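# Push the office chair fully under the desk

## Task

Slide the office chair completely beneath the desk so it rests upright and level with every wheel on the floor. The chair toppling or finishing at a tilt counts as failure, and the result only counts if the chair stays there on its own, without the robot holding it.

## Robot and tools

Robot: a Hello Robot Stretch 3. It has a two-wheel drive base (0.33 m long, 0.34 m wide), a lift that moves the arm up and down a mast, and one telescoping arm that reaches out to the robot's right side. The arm cannot reach forward, so to move the gripper forward you drive the base. Spinning in place pivots about the point midway between the drive wheels, 0.05 m behind the front edge. With the arm pulled in and the wrist folded, the spin sweeps a circle of radius 0.28 m. An unfolded, level wrist reaches past that circle.

Frames: the base frame sits on the floor between the drive wheels, with x forward, y to the left and z up. hand_pose is reported in this frame, located where the closed fingertips meet. The odometry frame is the base frame as it was when the scene began. base_odometry counts wheel rotation only, so wheel slip shows up as travel. Heading runs from -3.142 to 3.142, and left is positive.

execute_actions(actions, cameras): actions is a list holding one action, or an empty list, which just reports state and images. An action may contain:
- base: exactly one of two relative commands. translate_m is a straight drive in metres from where the base was last reported, from -1 to 1, with forward positive. rotate_rad is a spin in place in radians, from -3.2 to 3.2, with left (counter-clockwise seen from above) positive. The base cannot move sideways.
- joints: absolute targets, keyed by joint name. Each value is a position, not an offset. Ranges and done-tolerances: lift_m 0 to 1.1 m (±0.004), the arm height; arm_m 0 to 0.52 m (±0.004), the extension; wrist_yaw_rad -1.345 to 4.42 (±0.02), where 0 points along the arm, positive swings toward the front, and 3.0 folds the wrist over the base; wrist_pitch_rad -1.57 to 0.451 (±0.05), where 0 is level and negative points the tips down; wrist_roll_rad -2.911 to 2.911 (±0.02); gripper_m -0.089 to 0.179 (±0.004), where larger is wider and the actual gap is somewhat smaller, zero below 0.007; head_pan_rad -3.953 to 1.73, where 0 faces forward, positive turns left, and -1.57 looks along the arm; head_tilt_rad -1.53 to 0.419, where negative looks down.
- contact_limits: {"arm_m": effort %, 1 to 100}. The arm stops with contact_stop once its effort reaches roughly this value. A lower value is gentler, but too low stops the arm immediately. The limit also caps the holding force until the next action.

The motions in one action start together. A single action lasts at most 15 s. Unknown keys or out-of-range values reject the whole call, and nothing moves. Any joint left out of an action may keep pushing toward its old target. cameras takes head_camera, nav_camera, wrist_camera or all. Leaving it out, null or all returns every camera; [] returns none. If a result reports a stop, any later motion, wait or finish calls in the same reply are skipped.

wait(seconds 0 to 10) sends no new command and returns state and images. zoom_image(camera, region [x0,y0,x1,y1], at most 504x504 px, origin at top-left) gives a closer look at that camera's latest full image. finished_scene(scene) ends the scene and reports whether the task succeeded. It cannot be undone. Replying without any tool call also ends things.

Result lines:
- base_status and joint_status: done, off_target (stopped short and possibly still pushing), contact_stop, time_out or torque_fault. After the last three, the old target is dropped.
- on_its_own: what happened without a command. "held at" gives the target being held, not the actual position.
- motor_effort: % of max, positive toward higher values, with the peak in brackets. Readings are noisy and biased. Positive wheel effort means pushing forward.
- lidar_m: 12 distances in 30° sectors, counter-clockwise from straight ahead (4th is left, 7th behind, 10th right), measured in a plane 0.17 m high with a range of 0.15 to 12 m. "-" means nothing seen. It can miss thin legs and cannot see clear objects. The robot's own parts can block sectors 5, 6, 9 and 10.
- wrist_depth_mm and head_depth_mm: 7x7 grids of median depth (45–1000 mm and 280–4000 mm). The head grid is sideways.
- base_tilt: degrees of forward and right lean, with a fixed bias of up to about 4°.
- turned_by_wheels and turned_by_imu: rotation since the last result.

Stops and slack: the arm and the lift halt with contact_stop when they press hard, and then go limp until they are commanded again. A slack lift may sag or keep pressing. The base, wrist and head never contact-stop. The base reporting off_target means it is blocked and its wheels are still pushing. Wrist servos that strain for several seconds shut off for 10 s (torque_fault), which should be avoided.

Speed: the base is fast (0.30 m/s, 1.9 rad/s) only when the arm is stowed, meaning lift_m below 0.30, arm_m below 0.03 and wrist_yaw_rad above 2.54. Otherwise it is limited to 0.10 m/s and 0.63 rad/s.

Self-collision: only fold or unfold the wrist (yaw to 3.0) when lift_m is 0.32–0.95, wrist_pitch_rad is -0.4 and roll is about 0. Once folded, the lift may go down to 0.25. With yaw below -0.4, keep the pitch at -0.5 or lower.

Safety: pushing against something rigid with the gripper higher than about 0.45 m can tip the robot. A raised contact limit or a second push makes tipping more likely. Driving while hooked on something fixed, or snagging furniture (worst when reversing), can also tip it. If base_tilt shows a lean, back out in small steps, free the gripper, and lower lift_m to about 0.2. Avoid drops, slams, hard hits and excessive force. Before finishing, pull away from the chair so it is left standing level on its own, fully under the desk. The robot keeps holding its last command while the reply is being written.

Each tool is called after "Call:" by a JSON object that holds its "fn" and its "kwargs".

## Session

Call:
{"fn": "execute_actions", "kwargs": {"actions": []}}

Scene clock: 0.00 s.
base_odometry: x=+0.000 y=+0.000 heading=+0.000 (m, m, rad; odometry frame)
turned_by_wheels: +0.000 (rad since the last result)
turned_by_imu: +0.000 (rad since the last result)
base_tilt: forward=-1.0 right=-1.4 (deg)
lidar_m: 0.83 0.82 1.48 0.95 1.21 1.15 2.33 1.63 3.02 2.53 2.53 0.97
head_depth_mm: 1543 1566 1585 1607 1593 976 899 / 1496 1504 1530 1540 1542 963 870 / 1449 1461 1477 1488 1488 951 844 / 1414 1422 1430 1439 1457 947 818 / 1364 1368 1379 1403 1397 938 792 / 1330 1338 1340 1358 1365 928 770 / 1285 1298 1302 1320 1324 920 746
base_status: not commanded
joint_positions: lift_m=+0.485 arm_m=-0.002 wrist_yaw_rad=+2.890 wrist_pitch_rad=-0.645 wrist_roll_rad=-0.018 gripper_m=+0.037 head_pan_rad=-0.016 head_tilt_rad=-0.013
joint_status: not commanded
motor_effort: left_wheel=+0 right_wheel=-1 lift_m=+38 arm_m=+0 wrist_yaw_rad=+1 wrist_pitch_rad=+4 wrist_roll_rad=+0 gripper_m=+0 head_pan_rad=+0 head_tilt_rad=+3 (%)
hand_pose: x=+0.0261 y=+0.0414 z=+0.4508 quat_wxyz=(+0.305, +0.687, +0.141, +0.644) (m; base frame)
wrist_depth_mm: 909 - - - - - 691 / 988 - - - - - 716 / 916 - 962 949 916 897 801 / 867 838 810 803 783 762 747 / 730 719 - 687 694 678 661 / 652 638 641 649 599 598 591 / 575 588 - - 557 544 534
pictures: head_camera (sideways: a quarter turn clockwise sets it upright), nav_camera (sideways: a quarter turn counterclockwise sets it upright), wrist_camera
Images, in order (width x height): head_camera 896x504, nav_camera 672x504, wrist_camera 644x364.

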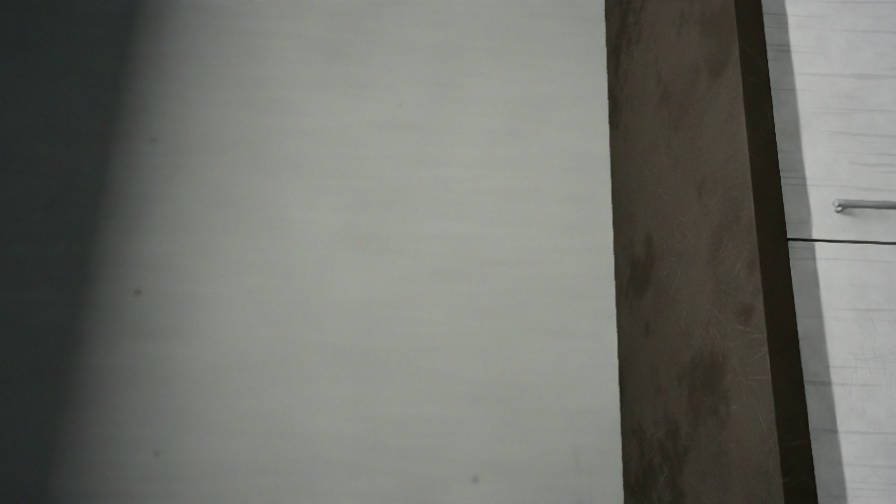

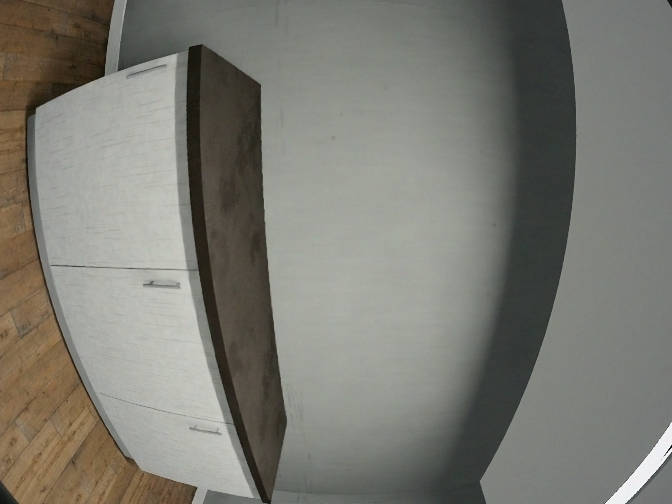

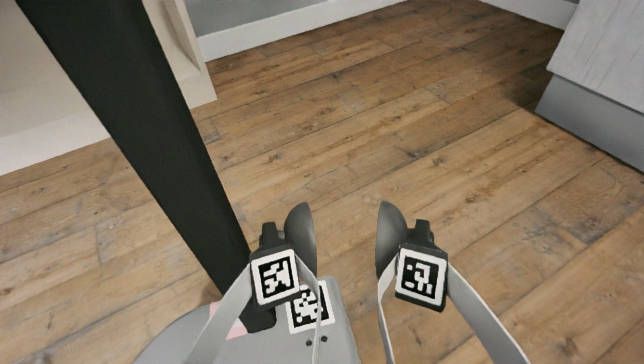

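Call:
{"fn": "execute_actions", "kwargs": {"actions": [{"joints":{"head_pan_rad":-3.0,"head_tilt_rad":-0.5,"lift_m":0.28,"wrist_yaw_rad":3.0}}], "cameras": ["nav_camera"]}}

Scene clock: 2.80 s.
base_odometry: x=+0.000 y=+0.000 heading=+0.000 (m, m, rad; odometry frame)
turned_by_wheels: +0.000 (rad since the last result)
turned_by_imu: +0.000 (rad since the last result)
base_tilt: forward=-1.0 right=-1.4 (deg)
lidar_m: 0.83 0.83 1.48 0.96 1.21 1.15 2.33 1.63 3.00 2.52 2.53 0.98
head_depth_mm: 2731 2793 2800 2563 1972 1553 1273 / 2851 3119 3348 2669 1946 1536 1286 / 2788 3065 3303 2653 1946 1538 1284 / 2786 2987 3307 2645 1938 1535 1273 / 2763 3003 3242 2147 1912 1530 1268 / 2691 2903 1862 1676 1853 1532 1269 / 2736 2895 1702 1753 1850 1531 1270
base_status: not commanded
joint_positions: lift_m=+0.281 arm_m=-0.002 wrist_yaw_rad=+2.999 wrist_pitch_rad=-0.645 wrist_roll_rad=-0.018 gripper_m=+0.037 head_pan_rad=-2.993 head_tilt_rad=-0.494
joint_status: all done
motor_effort: left_wheel=+0(0) right_wheel=+0(0) lift_m=+13(35) arm_m=+0(0) wrist_yaw_rad=+1(0) wrist_pitch_rad=+4(4) wrist_roll_rad=+0(0) gripper_m=+0(0) head_pan_rad=-3(32) head_tilt_rad=-3(42) (%)
hand_pose: x=+0.0059 y=+0.0455 z=+0.2462 quat_wxyz=(+0.270, +0.679, +0.178, +0.659) (m; base frame)
wrist_depth_mm: 796 844 931 917 876 865 820 / 804 791 759 751 728 698 671 / 676 653 636 623 608 585 576 / 570 555 - 552 523 498 491 / 484 - - - 462 444 438 / - - - - - 396 385 / - - - - 358 354 351
pictures: nav_camera (sideways: a quarter turn counterclockwise sets it upright)
Images, in order (width x height): nav_camera 672x504.

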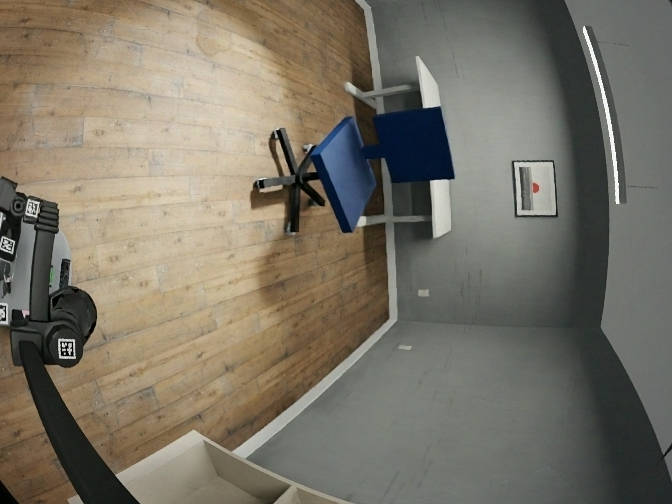

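Call:
{"fn": "execute_actions", "kwargs": {"actions": [{"base":{"rotate_rad":-2.75},"joints":{"head_pan_rad":0,"head_tilt_rad":-0.45}}], "cameras": ["nav_camera","head_camera"]}}

Scene clock: 5.77 s.
base_odometry: x=+0.000 y=+0.000 heading=-2.750 (m, m, rad; odometry frame)
turned_by_wheels: -2.750 (rad since the last result)
turned_by_imu: -2.767 (rad since the last result)
base_tilt: forward=-1.0 right=-1.3 (deg)
lidar_m: 1.63 3.11 2.57 2.53 1.08 0.84 0.82 0.89 1.27 0.96 1.14 1.93
head_depth_mm: 2713 2891 3136 2857 2054 1601 1305 / 2699 2953 3190 2841 2015 1605 1307 / 2738 2971 3259 2401 1953 1594 1298 / 2816 3040 1866 1803 1922 1587 1300 / 2836 3060 1748 1803 1929 1576 1309 / 2880 3097 3001 2802 1992 1571 1296 / 2918 3141 3511 2790 1992 1566 1292
base_status: done
joint_positions: lift_m=+0.281 arm_m=-0.002 wrist_yaw_rad=+2.999 wrist_pitch_rad=-0.645 wrist_roll_rad=-0.018 gripper_m=+0.037 head_pan_rad=-0.007 head_tilt_rad=-0.458
joint_status: all done
motor_effort: left_wheel=+4(12) right_wheel=-5(10) lift_m=+13(13) arm_m=+0(0) wrist_yaw_rad=+1(0) wrist_pitch_rad=+4(4) wrist_roll_rad=+0(0) gripper_m=+0(0) head_pan_rad=+3(31) head_tilt_rad=+5(13) (%)
hand_pose: x=+0.0059 y=+0.0455 z=+0.2462 quat_wxyz=(+0.270, +0.679, +0.178, +0.659) (m; base frame)
wrist_depth_mm: 983 994 990 950 942 897 840 / 822 799 767 739 733 697 686 / 662 656 635 620 604 592 566 / 568 559 - 546 512 504 487 / 492 - - - 463 448 437 / - - - - - 394 387 / - - - - 361 359 351
pictures: head_camera (sideways: a quarter turn clockwise sets it upright), nav_camera (sideways: a quarter turn counterclockwise sets it upright)
Images, in order (width x height): head_camera 896x504, nav_camera 672x504.

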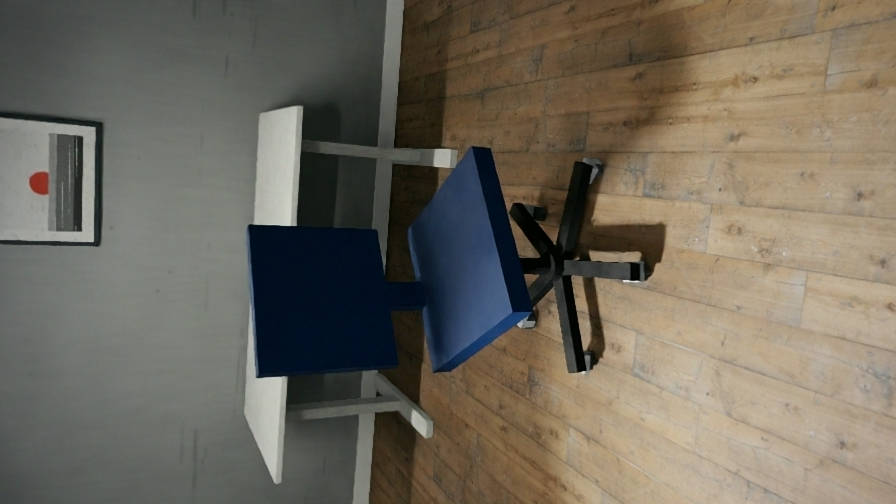

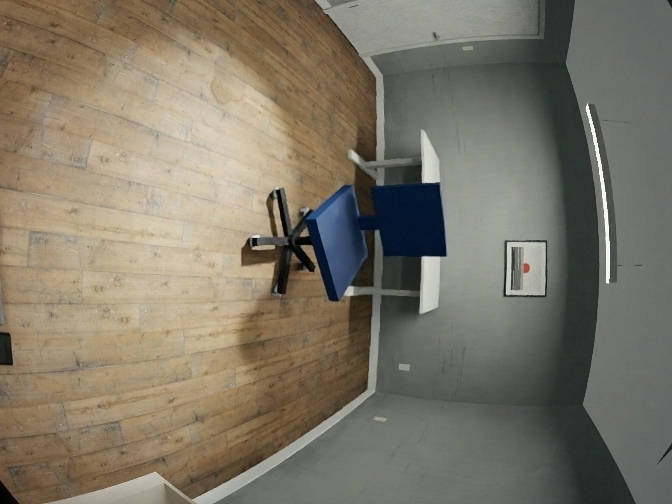

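Call:
{"fn": "execute_actions", "kwargs": {"actions": [{"base":{"rotate_rad":0.4}}], "cameras": []}}

Call:
{"fn": "execute_actions", "kwargs": {"actions": [{"base":{"translate_m":1.0}}], "cameras": []}}

Call:
{"fn": "execute_actions", "kwargs": {"actions": [{"base":{"translate_m":0.78}}], "cameras": []}}

Call:
{"fn": "execute_actions", "kwargs": {"actions": [{"base":{"rotate_rad":-0.79},"joints":{"head_pan_rad":-0.9,"head_tilt_rad":-0.7}}], "cameras": ["nav_camera","head_camera"]}}

Scene clock: 7.50 s.
base_odometry: x=+0.000 y=+0.000 heading=-2.350 (m, m, rad; odometry frame)
turned_by_wheels: +0.400 (rad since the last result)
turned_by_imu: +0.403 (rad since the last result)
base_tilt: forward=-1.0 right=-1.3 (deg)
lidar_m: 3.12 2.66 2.52 1.21 0.86 0.83 0.85 1.30 0.96 1.15 1.70 1.63
head_depth_mm: 2753 2951 1692 1789 1807 1592 1311 / 2905 3103 1749 2409 1889 1594 1310 / 3054 3284 3547 2838 2044 1589 1302 / 3243 3501 3751 2835 2031 1584 1296 / 3419 3628 3874 2797 2034 1576 1307 / 3098 3308 3573 2770 2008 1580 1296 / 2780 2912 3143 2765 1985 1567 1294
base_status: done
joint_positions: lift_m=+0.281 arm_m=-0.002 wrist_yaw_rad=+2.999 wrist_pitch_rad=-0.645 wrist_roll_rad=-0.018 gripper_m=+0.037 head_pan_rad=-0.007 head_tilt_rad=-0.457
joint_status: not commanded
motor_effort: left_wheel=-4(11) right_wheel=+4(9) lift_m=+14(14) arm_m=+0(0) wrist_yaw_rad=+1(0) wrist_pitch_rad=+4(4) wrist_roll_rad=+0(0) gripper_m=+0(0) head_pan_rad=+2(2) head_tilt_rad=+5(6) (%)
hand_pose: x=+0.0058 y=+0.0455 z=+0.2462 quat_wxyz=(+0.270, +0.679, +0.178, +0.659) (m; base frame)
wrist_depth_mm: 749 881 965 950 906 920 839 / 750 800 765 768 737 701 685 / 680 654 626 613 597 592 570 / 569 545 - 540 512 510 495 / 494 - - - 462 443 429 / - - - - - 394 386 / - - - - 360 358 351
pictures: none
No camera images: the call's "cameras" was empty. Leave "cameras" out to get every camera's image.

Scene clock: 12.50 s.
base_odometry: x=-0.703 y=-0.711 heading=-2.350 (m, m, rad; odometry frame)
turned_by_wheels: +0.000 (rad since the last result)
turned_by_imu: +0.007 (rad since the last result)
base_tilt: forward=-0.9 right=-1.3 (deg)
lidar_m: 2.12 2.16 2.06 2.12 1.77 1.70 1.75 1.73 1.43 1.76 0.76 0.76
head_depth_mm: 2035 2149 2117 2473 2034 1496 1226 / 2122 2275 2127 2530 2051 1600 1313 / 2262 2419 2597 2662 2022 1592 1303 / 2368 2563 2769 2783 2026 1582 1298 / 2528 2727 3014 2783 2021 1594 1300 / 2515 2652 2861 2756 2031 1586 1299 / 2245 2361 2496 2591 2005 1577 1294
base_status: done
joint_positions: lift_m=+0.281 arm_m=-0.002 wrist_yaw_rad=+2.999 wrist_pitch_rad=-0.645 wrist_roll_rad=-0.018 gripper_m=+0.037 head_pan_rad=-0.007 head_tilt_rad=-0.457
joint_status: not commanded
motor_effort: left_wheel=-5(10) right_wheel=+5(11) lift_m=+13(14) arm_m=+0(0) wrist_yaw_rad=-1(1) wrist_pitch_rad=+4(4) wrist_roll_rad=+0(0) gripper_m=+0(0) head_pan_rad=+2(2) head_tilt_rad=+4(4) (%)
hand_pose: x=+0.0058 y=+0.0455 z=+0.2462 quat_wxyz=(+0.270, +0.679, +0.178, +0.659) (m; base frame)
wrist_depth_mm: - - 972 959 928 847 813 / 827 816 778 738 715 698 698 / 679 647 633 623 614 594 572 / 564 557 - 541 513 513 496 / 495 - - - 464 438 440 / - - - - - 397 391 / - - - - 362 356 353
pictures: none
No camera images: the call's "cameras" was empty. Leave "cameras" out to get every camera's image.

Scene clock: 16.87 s.
base_odometry: x=-1.251 y=-1.266 heading=-2.350 (m, m, rad; odometry frame)
turned_by_wheels: +0.000 (rad since the last result)
turned_by_imu: +0.005 (rad since the last result)
base_tilt: forward=-1.1 right=-1.2 (deg)
lidar_m: 1.36 1.75 1.69 1.74 2.34 2.38 2.46 1.99 0.57 2.14 1.59 1.35
head_depth_mm: 1452 1549 1665 1277 1906 1602 1313 / 1527 1644 1761 1275 1891 1566 1311 / 1620 1734 1893 2032 2035 1593 1304 / 1702 1843 2006 2231 2024 1584 1302 / 1819 1974 2159 2390 2014 1582 1299 / 1944 2087 2282 2448 2019 1580 1298 / 1839 1950 2060 2196 2019 1562 1291
base_status: done
joint_positions: lift_m=+0.281 arm_m=-0.002 wrist_yaw_rad=+2.999 wrist_pitch_rad=-0.645 wrist_roll_rad=-0.018 gripper_m=+0.037 head_pan_rad=-0.007 head_tilt_rad=-0.457
joint_status: not commanded
motor_effort: left_wheel=-4(8) right_wheel=+4(11) lift_m=+14(13) arm_m=-1(0) wrist_yaw_rad=+1(0) wrist_pitch_rad=+4(4) wrist_roll_rad=+1(0) gripper_m=+0(0) head_pan_rad=+3(2) head_tilt_rad=+5(4) (%)
hand_pose: x=+0.0058 y=+0.0455 z=+0.2462 quat_wxyz=(+0.270, +0.679, +0.178, +0.659) (m; base frame)
wrist_depth_mm: - - 959 960 884 864 841 / 824 811 766 732 708 705 689 / 660 643 643 624 601 590 571 / 575 548 - 543 513 504 488 / 493 - - - 462 441 436 / - - - - - 396 388 / - - - - 359 357 350
pictures: none
No camera images: the call's "cameras" was empty. Leave "cameras" out to get every camera's image.

Scene clock: 18.60 s.
base_odometry: x=-1.251 y=-1.266 heading=-3.140 (m, m, rad; odometry frame)
turned_by_wheels: -0.790 (rad since the last result)
turned_by_imu: -0.795 (rad since the last result)
base_tilt: forward=-1.0 right=-1.3 (deg)
lidar_m: 1.77 1.35 1.98 1.70 1.69 1.93 2.38 2.38 2.41 2.00 0.57 1.59
head_depth_mm: 1716 1871 2102 1962 1015 854 783 / 1769 1964 2224 1980 1018 852 766 / 1859 2060 2302 1963 1012 853 755 / 1945 2171 2361 487 424 539 751 / 2052 2310 2342 1843 1542 1342 1118 / 2136 2416 2571 1942 1589 1340 1157 / 2154 2287 2365 1972 1588 1337 1155
base_status: done
joint_positions: lift_m=+0.281 arm_m=-0.002 wrist_yaw_rad=+2.999 wrist_pitch_rad=-0.645 wrist_roll_rad=-0.018 gripper_m=+0.037 head_pan_rad=-0.893 head_tilt_rad=-0.691
joint_status: all done
motor_effort: left_wheel=+4(10) right_wheel=-4(9) lift_m=+13(13) arm_m=-1(0) wrist_yaw_rad=+0(0) wrist_pitch_rad=+4(4) wrist_roll_rad=+0(0) gripper_m=+0(0) head_pan_rad=-3(32) head_tilt_rad=-6(31) (%)
hand_pose: x=+0.0058 y=+0.0455 z=+0.2462 quat_wxyz=(+0.270, +0.679, +0.178, +0.659) (m; base frame)
wrist_depth_mm: - - 975 933 918 868 834 / 808 797 760 743 729 696 670 / 677 651 622 619 599 598 571 / 557 550 - 536 517 504 496 / 493 - - - 464 437 437 / - - - - - 398 392 / - - - - 357 356 352
pictures: head_camera (sideways: a quarter turn clockwise sets it upright), nav_camera (sideways: a quarter turn counterclockwise sets it upright)
Images, in order (width x height): head_camera 896x504, nav_camera 672x504.

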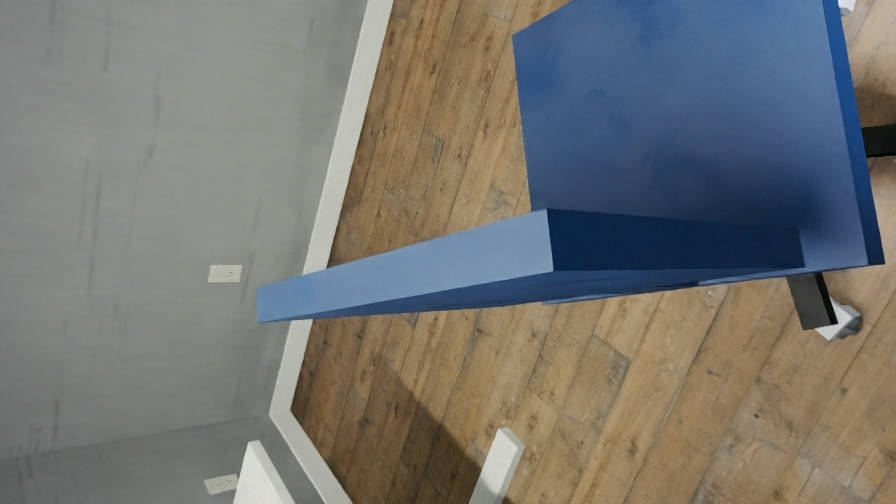

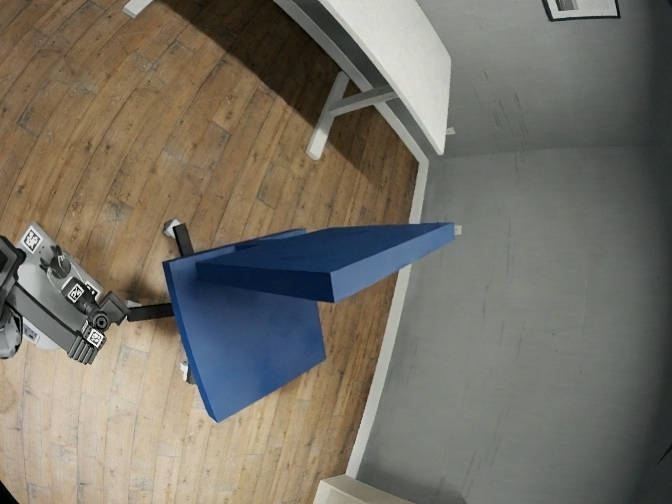

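Call:
{"fn": "execute_actions", "kwargs": {"actions": [{"base":{"translate_m":0.55}}], "cameras": []}}

Call:
{"fn": "execute_actions", "kwargs": {"actions": [{"joints":{"lift_m":0.72,"wrist_pitch_rad":-0.4,"wrist_roll_rad":0,"head_pan_rad":-1.9,"head_tilt_rad":-0.7}}], "cameras": []}}

Call:
{"fn": "execute_actions", "kwargs": {"actions": [{"joints":{"wrist_yaw_rad":0}}], "cameras": []}}

Call:
{"fn": "execute_actions", "kwargs": {"actions": [{"joints":{"arm_m":0.35,"wrist_pitch_rad":0}}], "cameras": ["nav_camera"]}}

Scene clock: 22.30 s.
base_odometry: x=-1.801 y=-1.267 heading=-3.140 (m, m, rad; odometry frame)
turned_by_wheels: +0.000 (rad since the last result)
turned_by_imu: +0.004 (rad since the last result)
base_tilt: forward=-1.2 right=-1.2 (deg)
lidar_m: 1.24 0.95 0.91 1.83 1.83 2.11 2.91 2.90 0.60 1.92 1.92 1.08
head_depth_mm: 1578 1742 1947 1984 1601 1349 1158 / 1650 1833 2055 1959 1599 1342 1163 / 1709 1924 2169 1976 1582 1343 1154 / 1795 2023 2264 1958 1592 1334 1156 / 1879 2094 1131 1838 1590 1339 1156 / 1719 1864 1129 893 1504 1330 1158 / 1493 1609 1134 863 1469 1334 1153
base_status: done
joint_positions: lift_m=+0.281 arm_m=-0.002 wrist_yaw_rad=+2.999 wrist_pitch_rad=-0.645 wrist_roll_rad=-0.018 gripper_m=+0.037 head_pan_rad=-0.893 head_tilt_rad=-0.692
joint_status: not commanded
motor_effort: left_wheel=+3(12) right_wheel=-4(8) lift_m=+14(13) arm_m=+0(1) wrist_yaw_rad=+0(0) wrist_pitch_rad=+4(4) wrist_roll_rad=+0(0) gripper_m=+0(0) head_pan_rad=-2(3) head_tilt_rad=-5(5) (%)
hand_pose: x=+0.0058 y=+0.0455 z=+0.2462 quat_wxyz=(+0.270, +0.679, +0.178, +0.659) (m; base frame)
wrist_depth_mm: - - 973 935 903 875 764 / 801 823 759 747 726 714 678 / 657 641 631 609 613 582 584 / 557 562 - 549 511 501 500 / 496 - - - 459 443 437 / - - - - - 392 389 / - - - - 358 352 351
pictures: none
No camera images: the call's "cameras" was empty. Leave "cameras" out to get every camera's image.

Scene clock: 27.13 s.
base_odometry: x=-1.801 y=-1.267 heading=-3.140 (m, m, rad; odometry frame)
turned_by_wheels: +0.000 (rad since the last result)
turned_by_imu: +0.000 (rad since the last result)
base_tilt: forward=-1.1 right=-1.4 (deg)
lidar_m: 1.24 0.95 0.92 1.83 1.83 2.11 2.91 2.90 0.60 1.92 1.92 1.08
head_depth_mm: 2269 2542 2597 1976 474 568 741 / 2069 2401 2485 473 506 615 - / 1947 2149 2390 489 544 671 - / 1909 2137 2348 506 586 739 1202 / 1798 2013 2248 523 638 867 1201 / 1698 1894 2092 576 1512 1344 1199 / 1617 1791 1982 1942 1589 1338 1159
base_status: not commanded
joint_positions: lift_m=+0.719 arm_m=-0.002 wrist_yaw_rad=+2.999 wrist_pitch_rad=-0.419 wrist_roll_rad=-0.007 gripper_m=+0.037 head_pan_rad=-1.893 head_tilt_rad=-0.692
joint_status: all done
motor_effort: left_wheel=+4(3) right_wheel=-4(4) lift_m=+60(64) arm_m=+0(0) wrist_yaw_rad=+1(0) wrist_pitch_rad=+5(7) wrist_roll_rad=+3(5) gripper_m=+1(0) head_pan_rad=-3(32) head_tilt_rad=-7(5) (%)
hand_pose: x=+0.0106 y=+0.0791 z=+0.7316 quat_wxyz=(+0.196, +0.698, +0.099, +0.682) (m; base frame)
wrist_depth_mm: - - - - - 631 579 / - - - - - - 425 / - - - - - - - / - - - - - - - / - - - - - - - / - - - - 966 - 966 / 921 963 898 887 890 853 834
pictures: none
No camera images: the call's "cameras" was empty. Leave "cameras" out to get every camera's image.

Scene clock: 29.63 s.
base_odometry: x=-1.801 y=-1.267 heading=-3.140 (m, m, rad; odometry frame)
turned_by_wheels: +0.000 (rad since the last result)
turned_by_imu: +0.000 (rad since the last result)
base_tilt: forward=-1.1 right=-1.3 (deg)
lidar_m: 1.23 0.95 0.91 1.83 1.83 2.11 2.90 2.90 0.60 1.92 1.92 1.08
head_depth_mm: 2277 2529 2588 1970 475 568 739 / 2077 2442 2465 473 507 614 - / 1956 2192 2353 488 543 672 - / 1899 2116 2347 506 588 732 - / 1794 2006 2254 523 638 852 - / 1700 1888 2110 577 1493 1323 1151 / 1614 1790 1990 1943 1588 1341 1157
base_status: not commanded
joint_positions: lift_m=+0.719 arm_m=-0.002 wrist_yaw_rad=+0.002 wrist_pitch_rad=-0.419 wrist_roll_rad=-0.006 gripper_m=+0.037 head_pan_rad=-1.893 head_tilt_rad=-0.692
joint_status: all done
motor_effort: left_wheel=+3(4) right_wheel=-4(4) lift_m=+60(60) arm_m=+0(0) wrist_yaw_rad=-1(0) wrist_pitch_rad=+5(6) wrist_roll_rad=+3(3) gripper_m=-1(0) head_pan_rad=-3(3) head_tilt_rad=-4(6) (%)
hand_pose: x=-0.0211 y=-0.3672 z=+0.7316 quat_wxyz=(+0.694, +0.148, -0.689, -0.146) (m; base frame)
wrist_depth_mm: - - - 206 169 142 124 / - - - 223 182 152 130 / - - - 252 199 162 139 / - - - 284 217 176 148 / - - - 305 225 191 158 / - - - 455 309 204 170 / 957 909 920 832 381 219 184
pictures: none
No camera images: the call's "cameras" was empty. Leave "cameras" out to get every camera's image.

Scene clock: 33.47 s.
base_odometry: x=-1.801 y=-1.267 heading=-3.139 (m, m, rad; odometry frame)
turned_by_wheels: +0.001 (rad since the last result)
turned_by_imu: +0.001 (rad since the last result)
base_tilt: forward=-1.0 right=-1.3 (deg)
lidar_m: 1.24 0.95 0.92 1.84 1.83 2.11 2.91 2.90 0.64 1.92 1.92 1.08
head_depth_mm: 2262 2542 2577 1972 1016 854 1116 / 2081 2435 2445 1938 1017 874 - / 1981 2156 2350 472 495 - 1095 / 1906 2137 643 523 812 890 1140 / 1786 2004 2082 - 1549 1332 1157 / 1699 1889 2102 1880 1591 1335 1153 / 1615 1777 2022 1952 1596 1335 1152
base_status: not commanded
joint_positions: lift_m=+0.719 arm_m=+0.350 wrist_yaw_rad=+0.000 wrist_pitch_rad=-0.022 wrist_roll_rad=-0.005 gripper_m=+0.037 head_pan_rad=-1.893 head_tilt_rad=-0.693
joint_status: all done
on_its_own: right_wheel is at rest, and its effort (-23) is outside its rest range (-18 to +18)
motor_effort: left_wheel=+10(24) right_wheel=-23(44) lift_m=+57(60) arm_m=+4(8) wrist_yaw_rad=+0(25) wrist_pitch_rad=+6(8) wrist_roll_rad=+3(3) gripper_m=+0(8) head_pan_rad=-3(3) head_tilt_rad=-5(5) (%)
hand_pose: x=-0.0215 y=-0.7501 z=+0.8283 quat_wxyz=(+0.709, +0.008, -0.705, -0.008) (m; base frame)
wrist_depth_mm: - - - - - - 117 / - - - - - - 118 / - - - - - - 119 / - - - - - - 120 / - - - - - - 121 / - - - - - 185 122 / - - - - - 174 123
pictures: nav_camera (sideways: a quarter turn counterclockwise sets it upright)
Images, in order (width x height): nav_camera 672x504.

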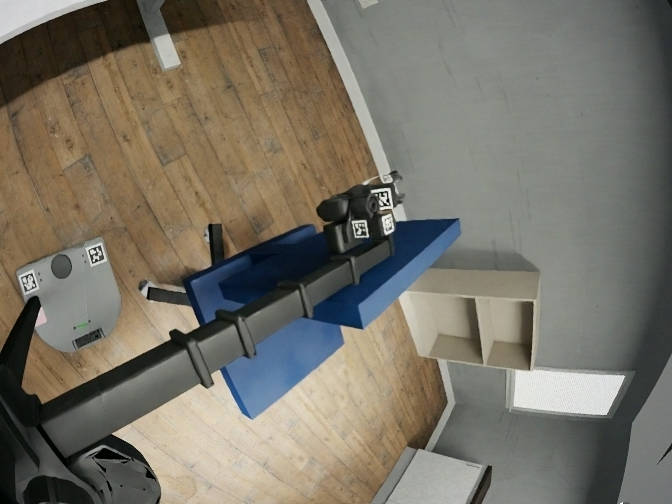

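Call:
{"fn": "execute_actions", "kwargs": {"actions": [{"joints":{"arm_m":0.06}}], "cameras": []}}

Call:
{"fn": "execute_actions", "kwargs": {"actions": [{"base":{"translate_m":-0.3}}], "cameras": ["nav_camera"]}}

Scene clock: 36.97 s.
base_odometry: x=-1.801 y=-1.267 heading=-3.140 (m, m, rad; odometry frame)
turned_by_wheels: -0.001 (rad since the last result)
turned_by_imu: -0.001 (rad since the last result)
base_tilt: forward=-1.0 right=-1.2 (deg)
lidar_m: 1.24 0.95 0.92 1.83 1.83 2.11 2.91 2.90 0.64 1.92 1.92 1.08
head_depth_mm: 2265 2561 2575 1963 1020 854 1118 / 2083 2421 2460 1964 1013 857 - / 1954 2159 2368 486 507 597 - / 1915 2145 644 581 695 863 - / 1803 1991 761 1774 1558 - 1111 / 1713 1896 2127 1967 1544 1331 1156 / 1617 1781 2009 1943 1586 1337 1157
base_status: not commanded
joint_positions: lift_m=+0.719 arm_m=+0.060 wrist_yaw_rad=+0.000 wrist_pitch_rad=-0.022 wrist_roll_rad=-0.005 gripper_m=+0.037 head_pan_rad=-1.893 head_tilt_rad=-0.693
joint_status: all done
motor_effort: left_wheel=+3(12) right_wheel=-3(24) lift_m=+57(57) arm_m=-2(4) wrist_yaw_rad=+0(1) wrist_pitch_rad=+6(6) wrist_roll_rad=+2(2) gripper_m=+0(0) head_pan_rad=-3(2) head_tilt_rad=-6(4) (%)
hand_pose: x=-0.0215 y=-0.4610 z=+0.8283 quat_wxyz=(+0.709, +0.008, -0.705, -0.008) (m; base frame)
wrist_depth_mm: - - - - - 195 134 / - - - - 371 197 135 / - - - - 378 200 136 / - - - - 385 203 138 / - - - - 320 206 139 / - - - - - 208 141 / - - - - 416 197 142
pictures: none
No camera images: the call's "cameras" was empty. Leave "cameras" out to get every camera's image.

Scene clock: 41.33 s.
base_odometry: x=-1.501 y=-1.266 heading=-3.140 (m, m, rad; odometry frame)
turned_by_wheels: +0.001 (rad since the last result)
turned_by_imu: -0.001 (rad since the last result)
base_tilt: forward=-1.1 right=-1.5 (deg)
lidar_m: 1.53 1.15 1.73 1.74 1.76 2.01 2.62 2.62 0.63 2.01 2.01 1.35
head_depth_mm: 2193 2766 2604 1967 1595 1322 1158 / 2235 2532 2504 1960 1014 897 - / 2087 2376 2451 1964 1015 906 - / 1841 2079 2341 1951 480 561 1034 / 1869 2118 2335 504 574 - 1108 / 1770 1987 2081 606 826 1306 1156 / 1684 1858 670 1775 1594 1325 1156
base_status: done
joint_positions: lift_m=+0.719 arm_m=+0.060 wrist_yaw_rad=+0.127 wrist_pitch_rad=-0.022 wrist_roll_rad=-0.005 gripper_m=+0.037 head_pan_rad=-1.893 head_tilt_rad=-0.693
joint_status: not commanded
on_its_own: wrist_yaw_rad is held at +0.096, not at your +0.000, by its stall guard, which is still easing
motor_effort: left_wheel=+7(20) right_wheel=-14(41) lift_m=+57(57) arm_m=+1(2) wrist_yaw_rad=-21(69) wrist_pitch_rad=+6(7) wrist_roll_rad=+3(2) gripper_m=+6(22) head_pan_rad=-3(3) head_tilt_rad=-5(5) (%)
hand_pose: x=+0.0110 y=-0.4584 z=+0.8283 quat_wxyz=(+0.708, +0.053, -0.703, +0.037) (m; base frame)
wrist_depth_mm: - - - 318 148 97 72 / - - - 330 151 99 73 / - - - 355 156 100 74 / - - - 383 162 102 75 / - - - 340 143 104 76 / - - - 369 191 106 77 / - - - - 178 103 79
pictures: nav_camera (sideways: a quarter turn counterclockwise sets it upright)
Images, in order (width x height): nav_camera 672x504.

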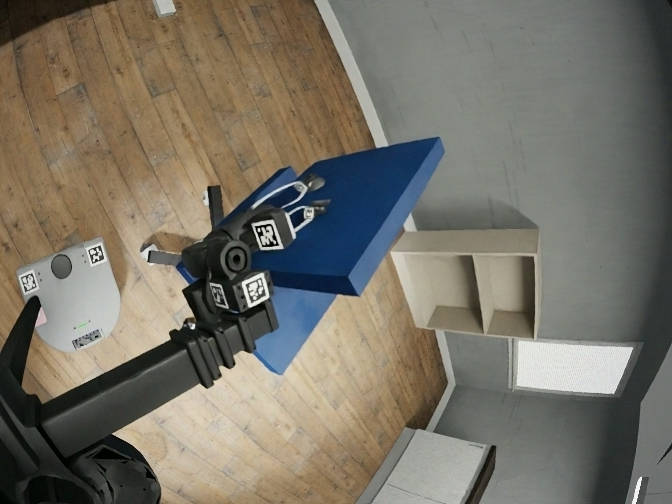

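Call:
{"fn": "execute_actions", "kwargs": {"actions": [{"base":{"translate_m":-0.3},"joints":{"wrist_yaw_rad":0}}], "cameras": ["nav_camera"]}}

Scene clock: 45.63 s.
base_odometry: x=-1.201 y=-1.265 heading=-3.139 (m, m, rad; odometry frame)
turned_by_wheels: +0.000 (rad since the last result)
turned_by_imu: -0.003 (rad since the last result)
base_tilt: forward=-0.9 right=-1.4 (deg)
lidar_m: 1.81 1.40 1.96 1.68 1.67 1.91 2.33 2.33 2.43 0.68 2.09 1.64
head_depth_mm: 2514 2930 2565 1984 1588 1339 1177 / 2261 2702 2595 1973 1561 1348 - / 2155 2408 2522 1142 962 915 - / 2052 2266 2379 505 594 683 1102 / 1846 2018 2307 524 625 - 1113 / 1849 2060 2274 561 697 1229 1155 / 1773 1938 2102 604 763 1277 1153
base_status: done
joint_positions: lift_m=+0.719 arm_m=+0.059 wrist_yaw_rad=+0.123 wrist_pitch_rad=-0.023 wrist_roll_rad=-0.005 gripper_m=+0.037 head_pan_rad=-1.893 head_tilt_rad=-0.693
joint_status: wrist_yaw_rad off_target (ended at +0.123, target +0.000)
on_its_own: wrist_yaw_rad is held at +0.095, not at your +0.000, by its stall guard, which is still easing
motor_effort: left_wheel=+6(16) right_wheel=-12(42) lift_m=+57(57) arm_m=+4(4) wrist_yaw_rad=-19(67) wrist_pitch_rad=+7(7) wrist_roll_rad=+2(1) gripper_m=+7(22) head_pan_rad=-2(2) head_tilt_rad=-4(5) (%)
hand_pose: x=+0.0098 y=-0.4582 z=+0.8281 quat_wxyz=(+0.708, +0.052, -0.703, +0.035) (m; base frame)
wrist_depth_mm: - - 266 189 147 120 102 / - - 279 196 152 123 104 / - - 296 206 157 126 106 / - - 317 216 162 130 109 / - - 353 216 158 134 111 / - - - 228 183 137 114 / - - 360 250 179 136 117
pictures: nav_camera (sideways: a quarter turn counterclockwise sets it upright)
Images, in order (width x height): nav_camera 672x504.

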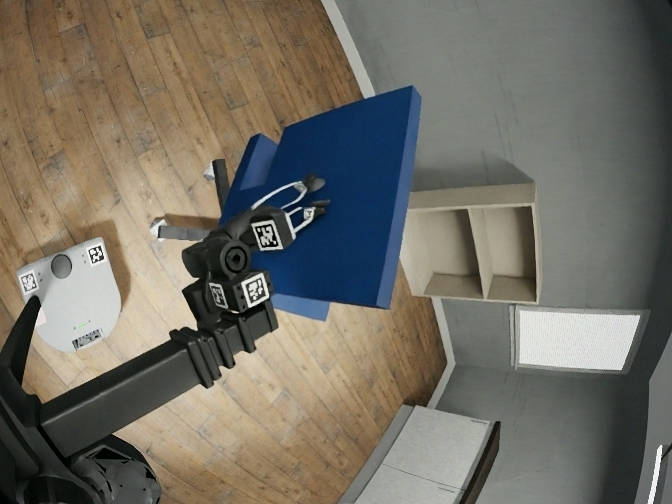

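Call:
{"fn": "execute_actions", "kwargs": {"actions": [{"base":{"translate_m":-0.17},"joints":{"wrist_yaw_rad":0}}], "cameras": []}}

Call:
{"fn": "execute_actions", "kwargs": {"actions": [{"joints":{"arm_m":0.4,"wrist_yaw_rad":0}}], "cameras": ["nav_camera"]}}

Scene clock: 48.80 s.
base_odometry: x=-1.031 y=-1.265 heading=-3.139 (m, m, rad; odometry frame)
turned_by_wheels: +0.000 (rad since the last result)
turned_by_imu: -0.002 (rad since the last result)
base_tilt: forward=-1.0 right=-1.2 (deg)
lidar_m: 1.82 1.55 1.90 1.63 1.63 1.85 2.17 2.17 2.36 0.70 2.14 1.80
head_depth_mm: 2588 2986 2582 1972 1607 1340 1177 / 2412 2820 2576 1968 1600 1347 - / 2107 2421 2444 672 1520 1376 - / 2096 2340 2403 617 745 907 - / 1983 2190 2308 583 693 - 1109 / 1745 1989 2259 552 652 853 1109 / 1800 1994 2230 524 613 804 1158
base_status: done
joint_positions: lift_m=+0.719 arm_m=+0.060 wrist_yaw_rad=-0.010 wrist_pitch_rad=-0.024 wrist_roll_rad=-0.005 gripper_m=+0.037 head_pan_rad=-1.893 head_tilt_rad=-0.693
joint_status: all done
motor_effort: left_wheel=+0(8) right_wheel=+2(29) lift_m=+57(58) arm_m=+3(6) wrist_yaw_rad=+7(48) wrist_pitch_rad=+7(7) wrist_roll_rad=+2(2) gripper_m=+3(16) head_pan_rad=-2(2) head_tilt_rad=-4(4) (%)
hand_pose: x=-0.0239 y=-0.4601 z=+0.8278 quat_wxyz=(+0.709, +0.005, -0.705, -0.012) (m; base frame)
wrist_depth_mm: 152 155 158 160 164 168 172 / 157 160 162 166 169 173 177 / 163 165 168 171 176 180 183 / 168 170 174 178 182 186 189 / 174 176 180 186 188 192 198 / 179 183 186 191 195 201 207 / 187 189 195 198 204 210 215
pictures: none
No camera images: the call's "cameras" was empty. Leave "cameras" out to get every camera's image.

Scene clock: 52.50 s.
base_odometry: x=-1.031 y=-1.265 heading=-3.139 (m, m, rad; odometry frame)
turned_by_wheels: +0.000 (rad since the last result)
turned_by_imu: +0.001 (rad since the last result)
base_tilt: forward=-1.0 right=-1.2 (deg)
lidar_m: 1.83 1.55 1.91 1.63 1.63 1.85 2.17 2.17 2.36 1.04 2.14 1.80
head_depth_mm: 2593 3031 2583 1974 1600 1341 1159 / 2380 2786 2574 1961 1596 1371 - / 2094 2414 2454 1976 1617 - 1140 / 2112 2314 856 1290 1469 1319 1161 / 1987 2084 826 - 1464 1340 1150 / 1743 1883 836 1063 1502 1334 1158 / 1808 1949 867 1022 1539 1333 1159
base_status: not commanded
joint_positions: lift_m=+0.719 arm_m=+0.399 wrist_yaw_rad=+0.003 wrist_pitch_rad=-0.024 wrist_roll_rad=-0.005 gripper_m=+0.037 head_pan_rad=-1.893 head_tilt_rad=-0.693
joint_status: all done
motor_effort: left_wheel=+2(2) right_wheel=-5(5) lift_m=+57(57) arm_m=+6(14) wrist_yaw_rad=-3(9) wrist_pitch_rad=+7(8) wrist_roll_rad=+2(2) gripper_m=+2(3) head_pan_rad=-2(2) head_tilt_rad=-5(6) (%)
hand_pose: x=-0.0208 y=-0.7997 z=+0.8279 quat_wxyz=(+0.709, +0.010, -0.705, -0.008) (m; base frame)
wrist_depth_mm: - 231 197 171 152 136 123 / - 242 206 177 156 139 126 / - 256 214 184 162 144 130 / - 273 223 191 168 149 133 / - 286 239 195 168 153 137 / - 307 260 202 187 157 141 / - 325 255 216 187 160 145
pictures: nav_camera (sideways: a quarter turn counterclockwise sets it upright)
Images, in order (width x height): nav_camera 672x504.

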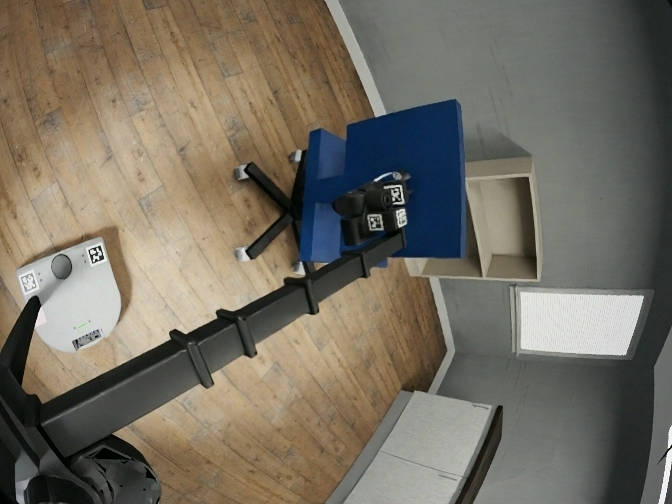

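Call:
{"fn": "execute_actions", "kwargs": {"actions": [{"joints":{"arm_m":0.3}}], "cameras": []}}

Call:
{"fn": "execute_actions", "kwargs": {"actions": [{"base":{"translate_m":-0.16}}], "cameras": []}}

Call:
{"fn": "execute_actions", "kwargs": {"actions": [{"joints":{"arm_m":0.52,"head_pan_rad":-1.57}}], "cameras": ["nav_camera"]}}

Scene clock: 54.60 s.
base_odometry: x=-1.031 y=-1.265 heading=-3.139 (m, m, rad; odometry frame)
turned_by_wheels: +0.000 (rad since the last result)
turned_by_imu: +0.000 (rad since the last result)
base_tilt: forward=-1.2 right=-1.3 (deg)
lidar_m: 1.83 1.55 1.90 1.63 1.63 1.85 2.16 2.17 2.37 1.04 2.14 1.81
head_depth_mm: 2570 3028 2579 1990 1595 1339 1161 / 2400 2788 2584 1984 1590 1342 - / 2081 2422 2487 1969 1622 - 1141 / 2114 2290 860 1251 1512 1333 1155 / 1974 2071 834 930 1481 1330 1153 / 1746 1886 846 1088 1498 1334 1152 / 1784 1935 870 1028 1550 1333 1159
base_status: not commanded
joint_positions: lift_m=+0.719 arm_m=+0.300 wrist_yaw_rad=+0.001 wrist_pitch_rad=-0.022 wrist_roll_rad=-0.005 gripper_m=+0.037 head_pan_rad=-1.893 head_tilt_rad=-0.693
joint_status: all done
motor_effort: left_wheel=+2(4) right_wheel=-3(6) lift_m=+58(57) arm_m=-2(4) wrist_yaw_rad=+0(6) wrist_pitch_rad=+6(7) wrist_roll_rad=+1(2) gripper_m=+0(2) head_pan_rad=-2(3) head_tilt_rad=-5(6) (%)
hand_pose: x=-0.0213 y=-0.7009 z=+0.8283 quat_wxyz=(+0.709, +0.008, -0.705, -0.008) (m; base frame)
wrist_depth_mm: - - 322 264 234 210 190 / - - 313 272 240 215 195 / - - 329 284 249 222 199 / - - 343 297 259 230 206 / - - 369 298 258 236 213 / - - 398 313 292 243 220 / - - 390 335 288 246 230
pictures: none
No camera images: the call's "cameras" was empty. Leave "cameras" out to get every camera's image.

Scene clock: 57.63 s.
base_odometry: x=-0.871 y=-1.264 heading=-3.139 (m, m, rad; odometry frame)
turned_by_wheels: +0.000 (rad since the last result)
turned_by_imu: +0.000 (rad since the last result)
base_tilt: forward=-1.1 right=-1.3 (deg)
lidar_m: 1.95 1.69 1.85 1.59 1.59 1.80 2.02 2.02 2.30 1.04 2.19 1.97
head_depth_mm: 2621 3025 2581 1977 1586 1348 1159 / 2456 2821 2616 1964 1594 1350 - / 2315 2658 2601 1958 1630 - 1132 / 2068 2322 2426 2040 1507 1342 1155 / 2026 2237 2378 1333 1509 1319 1160 / 1928 2044 793 947 1444 1329 1149 / 1730 1922 791 937 1421 1306 1151
base_status: done
joint_positions: lift_m=+0.719 arm_m=+0.300 wrist_yaw_rad=+0.001 wrist_pitch_rad=-0.022 wrist_roll_rad=-0.005 gripper_m=+0.037 head_pan_rad=-1.893 head_tilt_rad=-0.693
joint_status: not commanded
motor_effort: left_wheel=+2(2) right_wheel=-2(7) lift_m=+58(57) arm_m=-2(2) wrist_yaw_rad=+0(0) wrist_pitch_rad=+6(6) wrist_roll_rad=+2(2) gripper_m=+0(0) head_pan_rad=-2(3) head_tilt_rad=-5(4) (%)
hand_pose: x=-0.0213 y=-0.7009 z=+0.8283 quat_wxyz=(+0.709, +0.008, -0.705, -0.008) (m; base frame)
wrist_depth_mm: - 275 228 198 - - - / 344 283 238 206 - - - / 367 298 250 215 - - - / 390 313 260 222 - - - / - 336 276 226 - - - / - 351 300 234 232 - - / - 378 294 251 595 - -
pictures: none
No camera images: the call's "cameras" was empty. Leave "cameras" out to get every camera's image.

Scene clock: 61.50 s.
base_odometry: x=-0.871 y=-1.264 heading=-3.140 (m, m, rad; odometry frame)
turned_by_wheels: -0.001 (rad since the last result)
turned_by_imu: -0.075 (rad since the last result)
base_tilt: forward=-1.1 right=-1.3 (deg)
lidar_m: 1.96 1.70 1.94 1.59 1.58 1.73 2.02 2.01 2.21 1.09 2.19 2.40
head_depth_mm: 2010 2420 2568 1981 1623 - - / 2047 2121 2358 1974 1567 1336 1156 / 1983 922 957 1254 1577 1343 1155 / 1897 1819 942 1131 1545 1336 1166 / 1851 1983 891 1038 1504 1333 1152 / 1820 1998 917 1290 1550 1329 1157 / 1784 1966 2234 1943 1576 1333 1153
base_status: not commanded
joint_positions: lift_m=+0.719 arm_m=+0.517 wrist_yaw_rad=-0.129 wrist_pitch_rad=-0.026 wrist_roll_rad=-0.004 gripper_m=+0.036 head_pan_rad=-1.577 head_tilt_rad=-0.693
joint_status: all done
joint sent to its limit — the command would take arm_m past its upper limit, so that joint was sent only as far as its limit.
on_its_own: wrist_yaw_rad is held at -0.090, not at your +0.000, by its stall guard, which is still easing; right_wheel is at rest, and its effort (+23) is outside its rest range (-18 to +18)
motor_effort: left_wheel=-14(29) right_wheel=+23(54) lift_m=+57(57) arm_m=+4(12) wrist_yaw_rad=+26(49) wrist_pitch_rad=+7(9) wrist_roll_rad=+1(2) gripper_m=+9(17) head_pan_rad=+2(20) head_tilt_rad=-5(5) (%)
hand_pose: x=-0.0543 y=-0.9157 z=+0.8273 quat_wxyz=(+0.707, -0.036, -0.704, -0.055) (m; base frame)
wrist_depth_mm: 112 122 140 164 199 - - / 115 125 144 169 206 - - / 117 128 148 174 212 - - / 119 130 151 180 222 - - / 122 134 155 197 244 - - / 125 137 157 204 226 - - / 127 140 160 199 254 - -
pictures: nav_camera (sideways: a quarter turn counterclockwise sets it upright)
Images, in order (width x height): nav_camera 672x504.

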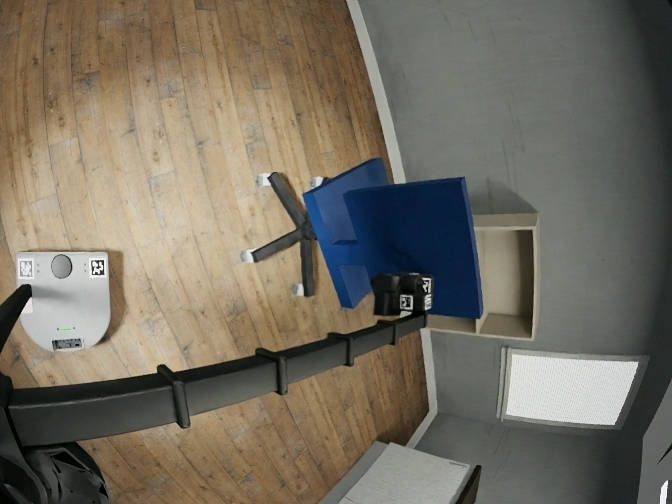

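Call:
{"fn": "execute_actions", "kwargs": {"actions": [{"joints":{"arm_m":0.0,"wrist_yaw_rad":0}}], "cameras": []}}

Call:
{"fn": "execute_actions", "kwargs": {"actions": [{"base":{"rotate_rad":1.03}}], "cameras": []}}

Call:
{"fn": "execute_actions", "kwargs": {"actions": [{"base":{"translate_m":-0.99}}], "cameras": []}}

Call:
{"fn": "execute_actions", "kwargs": {"actions": [{"base":{"rotate_rad":-0.32},"joints":{"head_pan_rad":-0.8}}], "cameras": ["nav_camera"]}}

Scene clock: 67.00 s.
base_odometry: x=-0.871 y=-1.264 heading=-3.139 (m, m, rad; odometry frame)
turned_by_wheels: +0.001 (rad since the last result)
turned_by_imu: +0.002 (rad since the last result)
base_tilt: forward=-1.1 right=-1.5 (deg)
lidar_m: 1.97 1.71 1.94 1.59 1.58 1.73 2.02 2.01 2.20 1.09 2.19 2.40
head_depth_mm: 1985 2410 2595 1972 1599 1347 1208 / 2038 2133 2378 1958 1593 1339 1208 / 1969 918 998 1253 1568 1389 - / 1892 1843 946 1120 1536 1361 1154 / 1852 1978 892 1042 1514 1339 1160 / 1835 2008 920 1293 1544 1337 1150 / 1773 1983 2256 1950 1584 1330 1154
base_status: not commanded
joint_positions: lift_m=+0.719 arm_m=+0.000 wrist_yaw_rad=+0.000 wrist_pitch_rad=-0.022 wrist_roll_rad=-0.004 gripper_m=+0.037 head_pan_rad=-1.577 head_tilt_rad=-0.693
joint_status: all done
motor_effort: left_wheel=+2(13) right_wheel=-2(23) lift_m=+57(57) arm_m=-2(1) wrist_yaw_rad=+0(31) wrist_pitch_rad=+6(8) wrist_roll_rad=+2(2) gripper_m=+0(9) head_pan_rad=+2(3) head_tilt_rad=-6(4) (%)
hand_pose: x=-0.0215 y=-0.4009 z=+0.8283 quat_wxyz=(+0.709, +0.008, -0.705, -0.008) (m; base frame)
wrist_depth_mm: - - - - - - - / - - 581 641 - - - / - - 584 653 - - - / - - 597 689 - - - / - - 632 734 - - - / - - 810 760 931 - - / - - 702 - - - -
pictures: none
No camera images: the call's "cameras" was empty. Leave "cameras" out to get every camera's image.

Scene clock: 69.57 s.
base_odometry: x=-0.871 y=-1.264 heading=-2.109 (m, m, rad; odometry frame)
turned_by_wheels: +1.030 (rad since the last result)
turned_by_imu: +1.037 (rad since the last result)
base_tilt: forward=-1.2 right=-1.3 (deg)
lidar_m: 1.96 1.59 1.58 1.71 2.02 2.00 2.20 1.10 2.19 2.39 1.96 1.70
head_depth_mm: 1972 2152 2348 1972 1602 1342 1208 / 2093 2329 2439 1970 1592 1348 1206 / 2275 2555 2561 1973 1624 1386 - / 2467 2767 2552 1982 1634 1374 1156 / 2471 2727 2544 1958 1586 1344 1159 / 2229 2408 2543 1959 1590 1335 1159 / 2045 1716 2335 1937 1578 1336 1156
base_status: done
joint_positions: lift_m=+0.719 arm_m=+0.000 wrist_yaw_rad=+0.000 wrist_pitch_rad=-0.022 wrist_roll_rad=-0.004 gripper_m=+0.037 head_pan_rad=-1.577 head_tilt_rad=-0.693
joint_status: not commanded
motor_effort: left_wheel=-4(8) right_wheel=+5(8) lift_m=+57(57) arm_m=-2(2) wrist_yaw_rad=+1(1) wrist_pitch_rad=+6(6) wrist_roll_rad=+2(2) gripper_m=+0(0) head_pan_rad=+2(2) head_tilt_rad=-5(5) (%)
hand_pose: x=-0.0215 y=-0.4009 z=+0.8283 quat_wxyz=(+0.709, +0.008, -0.705, -0.008) (m; base frame)
wrist_depth_mm: - - - - - - - / - - - - - - - / - - - - - - - / - - - - - - - / - - - - - - - / - - - - - - - / - - - - - - -
pictures: none
No camera images: the call's "cameras" was empty. Leave "cameras" out to get every camera's image.

Scene clock: 80.80 s.
base_odometry: x=-0.364 y=-0.415 heading=-2.109 (m, m, rad; odometry frame)
turned_by_wheels: +0.000 (rad since the last result)
turned_by_imu: -0.006 (rad since the last result)
base_tilt: forward=-1.0 right=-1.3 (deg)
lidar_m: 2.73 2.20 2.18 1.54 1.24 1.23 1.35 1.39 1.31 0.68 2.49 2.59
head_depth_mm: 1407 1538 1716 1862 1597 1344 1205 / 1530 1673 1866 1962 1595 1341 1207 / 1625 1814 2057 511 619 916 - / 1762 1992 2263 523 613 834 1159 / 1946 2204 2422 536 652 850 1159 / 2120 2471 2545 557 679 912 1110 / 2356 2783 2549 579 714 1254 1161
base_status: done
joint_positions: lift_m=+0.719 arm_m=+0.000 wrist_yaw_rad=+0.001 wrist_pitch_rad=-0.022 wrist_roll_rad=-0.004 gripper_m=+0.037 head_pan_rad=-1.577 head_tilt_rad=-0.693
joint_status: not commanded
motor_effort: left_wheel=-4(8) right_wheel=+4(9) lift_m=+58(57) arm_m=-2(2) wrist_yaw_rad=-1(21) wrist_pitch_rad=+6(6) wrist_roll_rad=+2(3) gripper_m=+1(6) head_pan_rad=+2(3) head_tilt_rad=-5(4) (%)
hand_pose: x=-0.0211 y=-0.4008 z=+0.8283 quat_wxyz=(+0.709, +0.009, -0.705, -0.008) (m; base frame)
wrist_depth_mm: 205 194 180 169 166 - 974 / 215 201 188 176 169 - - / 226 210 196 183 177 - - / 234 219 201 189 - - - / 245 229 212 193 - - - / 259 241 226 201 197 - - / 274 253 230 213 - - -
pictures: none
No camera images: the call's "cameras" was empty. Leave "cameras" out to get every camera's image.

Scene clock: 82.30 s.
base_odometry: x=-0.364 y=-0.415 heading=-2.429 (m, m, rad; odometry frame)
turned_by_wheels: -0.320 (rad since the last result)
turned_by_imu: -0.322 (rad since the last result)
base_tilt: forward=-1.0 right=-1.3 (deg)
lidar_m: 2.60 2.42 2.18 2.19 1.36 1.23 1.24 1.77 1.40 1.31 0.68 2.49
head_depth_mm: 2018 2159 2289 498 548 639 1094 / 2349 2523 2490 527 609 724 1083 / 2706 2981 2559 585 688 834 1155 / 2673 3029 624 655 788 1249 1135 / 2574 2872 2360 765 1508 1343 1153 / 2448 2728 2484 1963 1588 1327 1155 / 2323 2644 2538 1955 1571 1336 1155
base_status: done
joint_positions: lift_m=+0.719 arm_m=+0.000 wrist_yaw_rad=+0.001 wrist_pitch_rad=-0.022 wrist_roll_rad=-0.004 gripper_m=+0.037 head_pan_rad=-0.807 head_tilt_rad=-0.693
joint_status: all done
motor_effort: left_wheel=+4(8) right_wheel=-5(8) lift_m=+57(57) arm_m=-2(2) wrist_yaw_rad=-1(1) wrist_pitch_rad=+6(6) wrist_roll_rad=+2(2) gripper_m=+0(0) head_pan_rad=+3(30) head_tilt_rad=-5(4) (%)
hand_pose: x=-0.0213 y=-0.4008 z=+0.8283 quat_wxyz=(+0.709, +0.008, -0.705, -0.008) (m; base frame)
wrist_depth_mm: 161 164 - - - - 998 / 166 169 - - - - - / 171 175 - - - - - / 176 179 - - - - - / 180 185 - - - - - / 186 191 - - - - - / 193 199 599 - - - -
pictures: nav_camera (sideways: a quarter turn counterclockwise sets it upright)
Images, in order (width x height): nav_camera 672x504.

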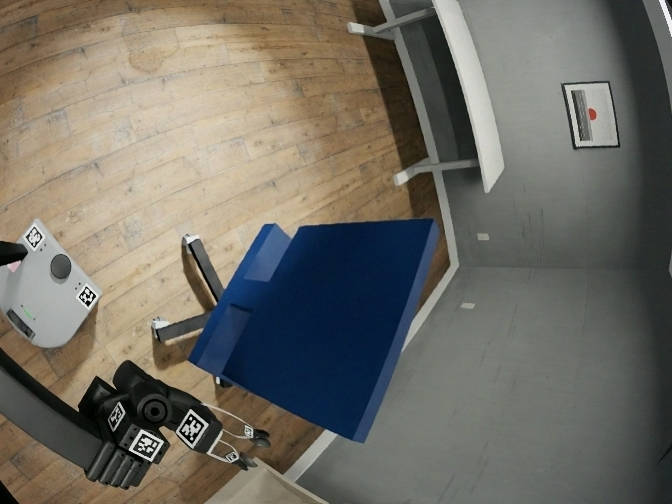

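Call:
{"fn": "execute_actions", "kwargs": {"actions": [{"base":{"translate_m":0.09}}], "cameras": []}}

Call:
{"fn": "execute_actions", "kwargs": {"actions": [{"joints":{"arm_m":0.5}}], "cameras": ["nav_camera"]}}

Scene clock: 84.53 s.
base_odometry: x=-0.432 y=-0.473 heading=-2.429 (m, m, rad; odometry frame)
turned_by_wheels: +0.000 (rad since the last result)
turned_by_imu: +0.000 (rad since the last result)
base_tilt: forward=-1.0 right=-1.4 (deg)
lidar_m: 2.51 2.39 2.15 2.16 1.46 1.32 1.33 1.80 1.46 1.33 0.65 2.41
head_depth_mm: 2061 2199 2319 489 531 617 766 / 2362 2568 2528 520 591 702 1117 / 2674 2958 2578 565 664 865 1134 / 2616 2943 2564 634 762 1257 1109 / 2496 2804 2574 1950 1583 1334 1154 / 2337 2629 2453 1951 1588 1336 1152 / 2252 2528 2552 1954 1592 1331 1153
base_status: done
joint_positions: lift_m=+0.719 arm_m=+0.000 wrist_yaw_rad=-0.028 wrist_pitch_rad=-0.022 wrist_roll_rad=-0.004 gripper_m=+0.037 head_pan_rad=-0.807 head_tilt_rad=-0.693
joint_status: not commanded
on_its_own: wrist_yaw_rad is at rest, and its effort (+19) is outside its rest range (-12 to +12)
motor_effort: left_wheel=+0(9) right_wheel=+5(5) lift_m=+57(57) arm_m=-2(2) wrist_yaw_rad=+19(19) wrist_pitch_rad=+7(6) wrist_roll_rad=+2(2) gripper_m=+7(7) head_pan_rad=+2(3) head_tilt_rad=-4(4) (%)
hand_pose: x=-0.0286 y=-0.4007 z=+0.8283 quat_wxyz=(+0.709, -0.002, -0.705, -0.018) (m; base frame)
wrist_depth_mm: 147 150 156 - - - - / 151 155 159 - - - - / 157 159 165 - - - - / 161 165 171 - - - - / 165 171 176 - - - - / 172 176 182 - - - - / 178 183 188 - - - -
pictures: none
No camera images: the call's "cameras" was empty. Leave "cameras" out to get every camera's image.

Scene clock: 89.40 s.
base_odometry: x=-0.432 y=-0.473 heading=-2.430 (m, m, rad; odometry frame)
turned_by_wheels: +0.000 (rad since the last result)
turned_by_imu: -0.001 (rad since the last result)
base_tilt: forward=-1.1 right=-1.2 (deg)
lidar_m: 2.52 2.39 2.15 2.16 1.46 1.32 1.32 1.81 1.46 1.33 0.65 2.41
head_depth_mm: 2079 2186 2337 1984 1015 853 752 / 2389 2555 2587 1973 1009 851 1113 / 2685 2993 2567 1967 1011 890 1129 / 2591 2962 2576 1955 1577 1283 1115 / 2472 2831 2539 1955 1587 1336 1152 / 2368 2617 2461 1963 1584 1335 1151 / 2298 2570 2541 1954 1584 1345 1149
base_status: not commanded
joint_positions: lift_m=+0.719 arm_m=+0.500 wrist_yaw_rad=-0.128 wrist_pitch_rad=-0.022 wrist_roll_rad=-0.004 gripper_m=+0.037 head_pan_rad=-0.807 head_tilt_rad=-0.693
joint_status: all done
on_its_own: wrist_yaw_rad is held at -0.132, not at your +0.000, by its stall guard, which is not easing now
motor_effort: left_wheel=-6(17) right_wheel=+12(38) lift_m=+57(58) arm_m=+3(6) wrist_yaw_rad=-3(54) wrist_pitch_rad=+6(6) wrist_roll_rad=+2(2) gripper_m=+0(18) head_pan_rad=+2(2) head_tilt_rad=-5(4) (%)
hand_pose: x=-0.0541 y=-0.8982 z=+0.8283 quat_wxyz=(+0.707, -0.037, -0.704, -0.053) (m; base frame)
wrist_depth_mm: - 93 933 859 808 646 699 / - 91 950 896 840 751 711 / - 88 - 929 847 774 740 / - 86 - 952 915 806 756 / - 84 - 993 774 630 630 / - 82 - - 984 857 824 / - 80 - - 994 873 833
pictures: nav_camera (sideways: a quarter turn counterclockwise sets it upright)
Images, in order (width x height): nav_camera 672x504.

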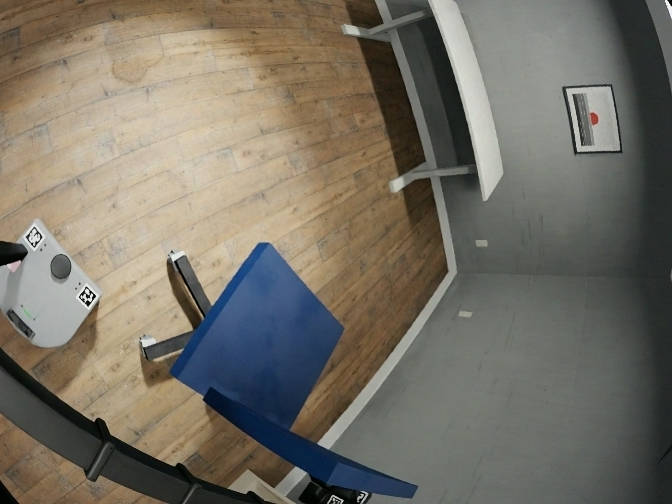

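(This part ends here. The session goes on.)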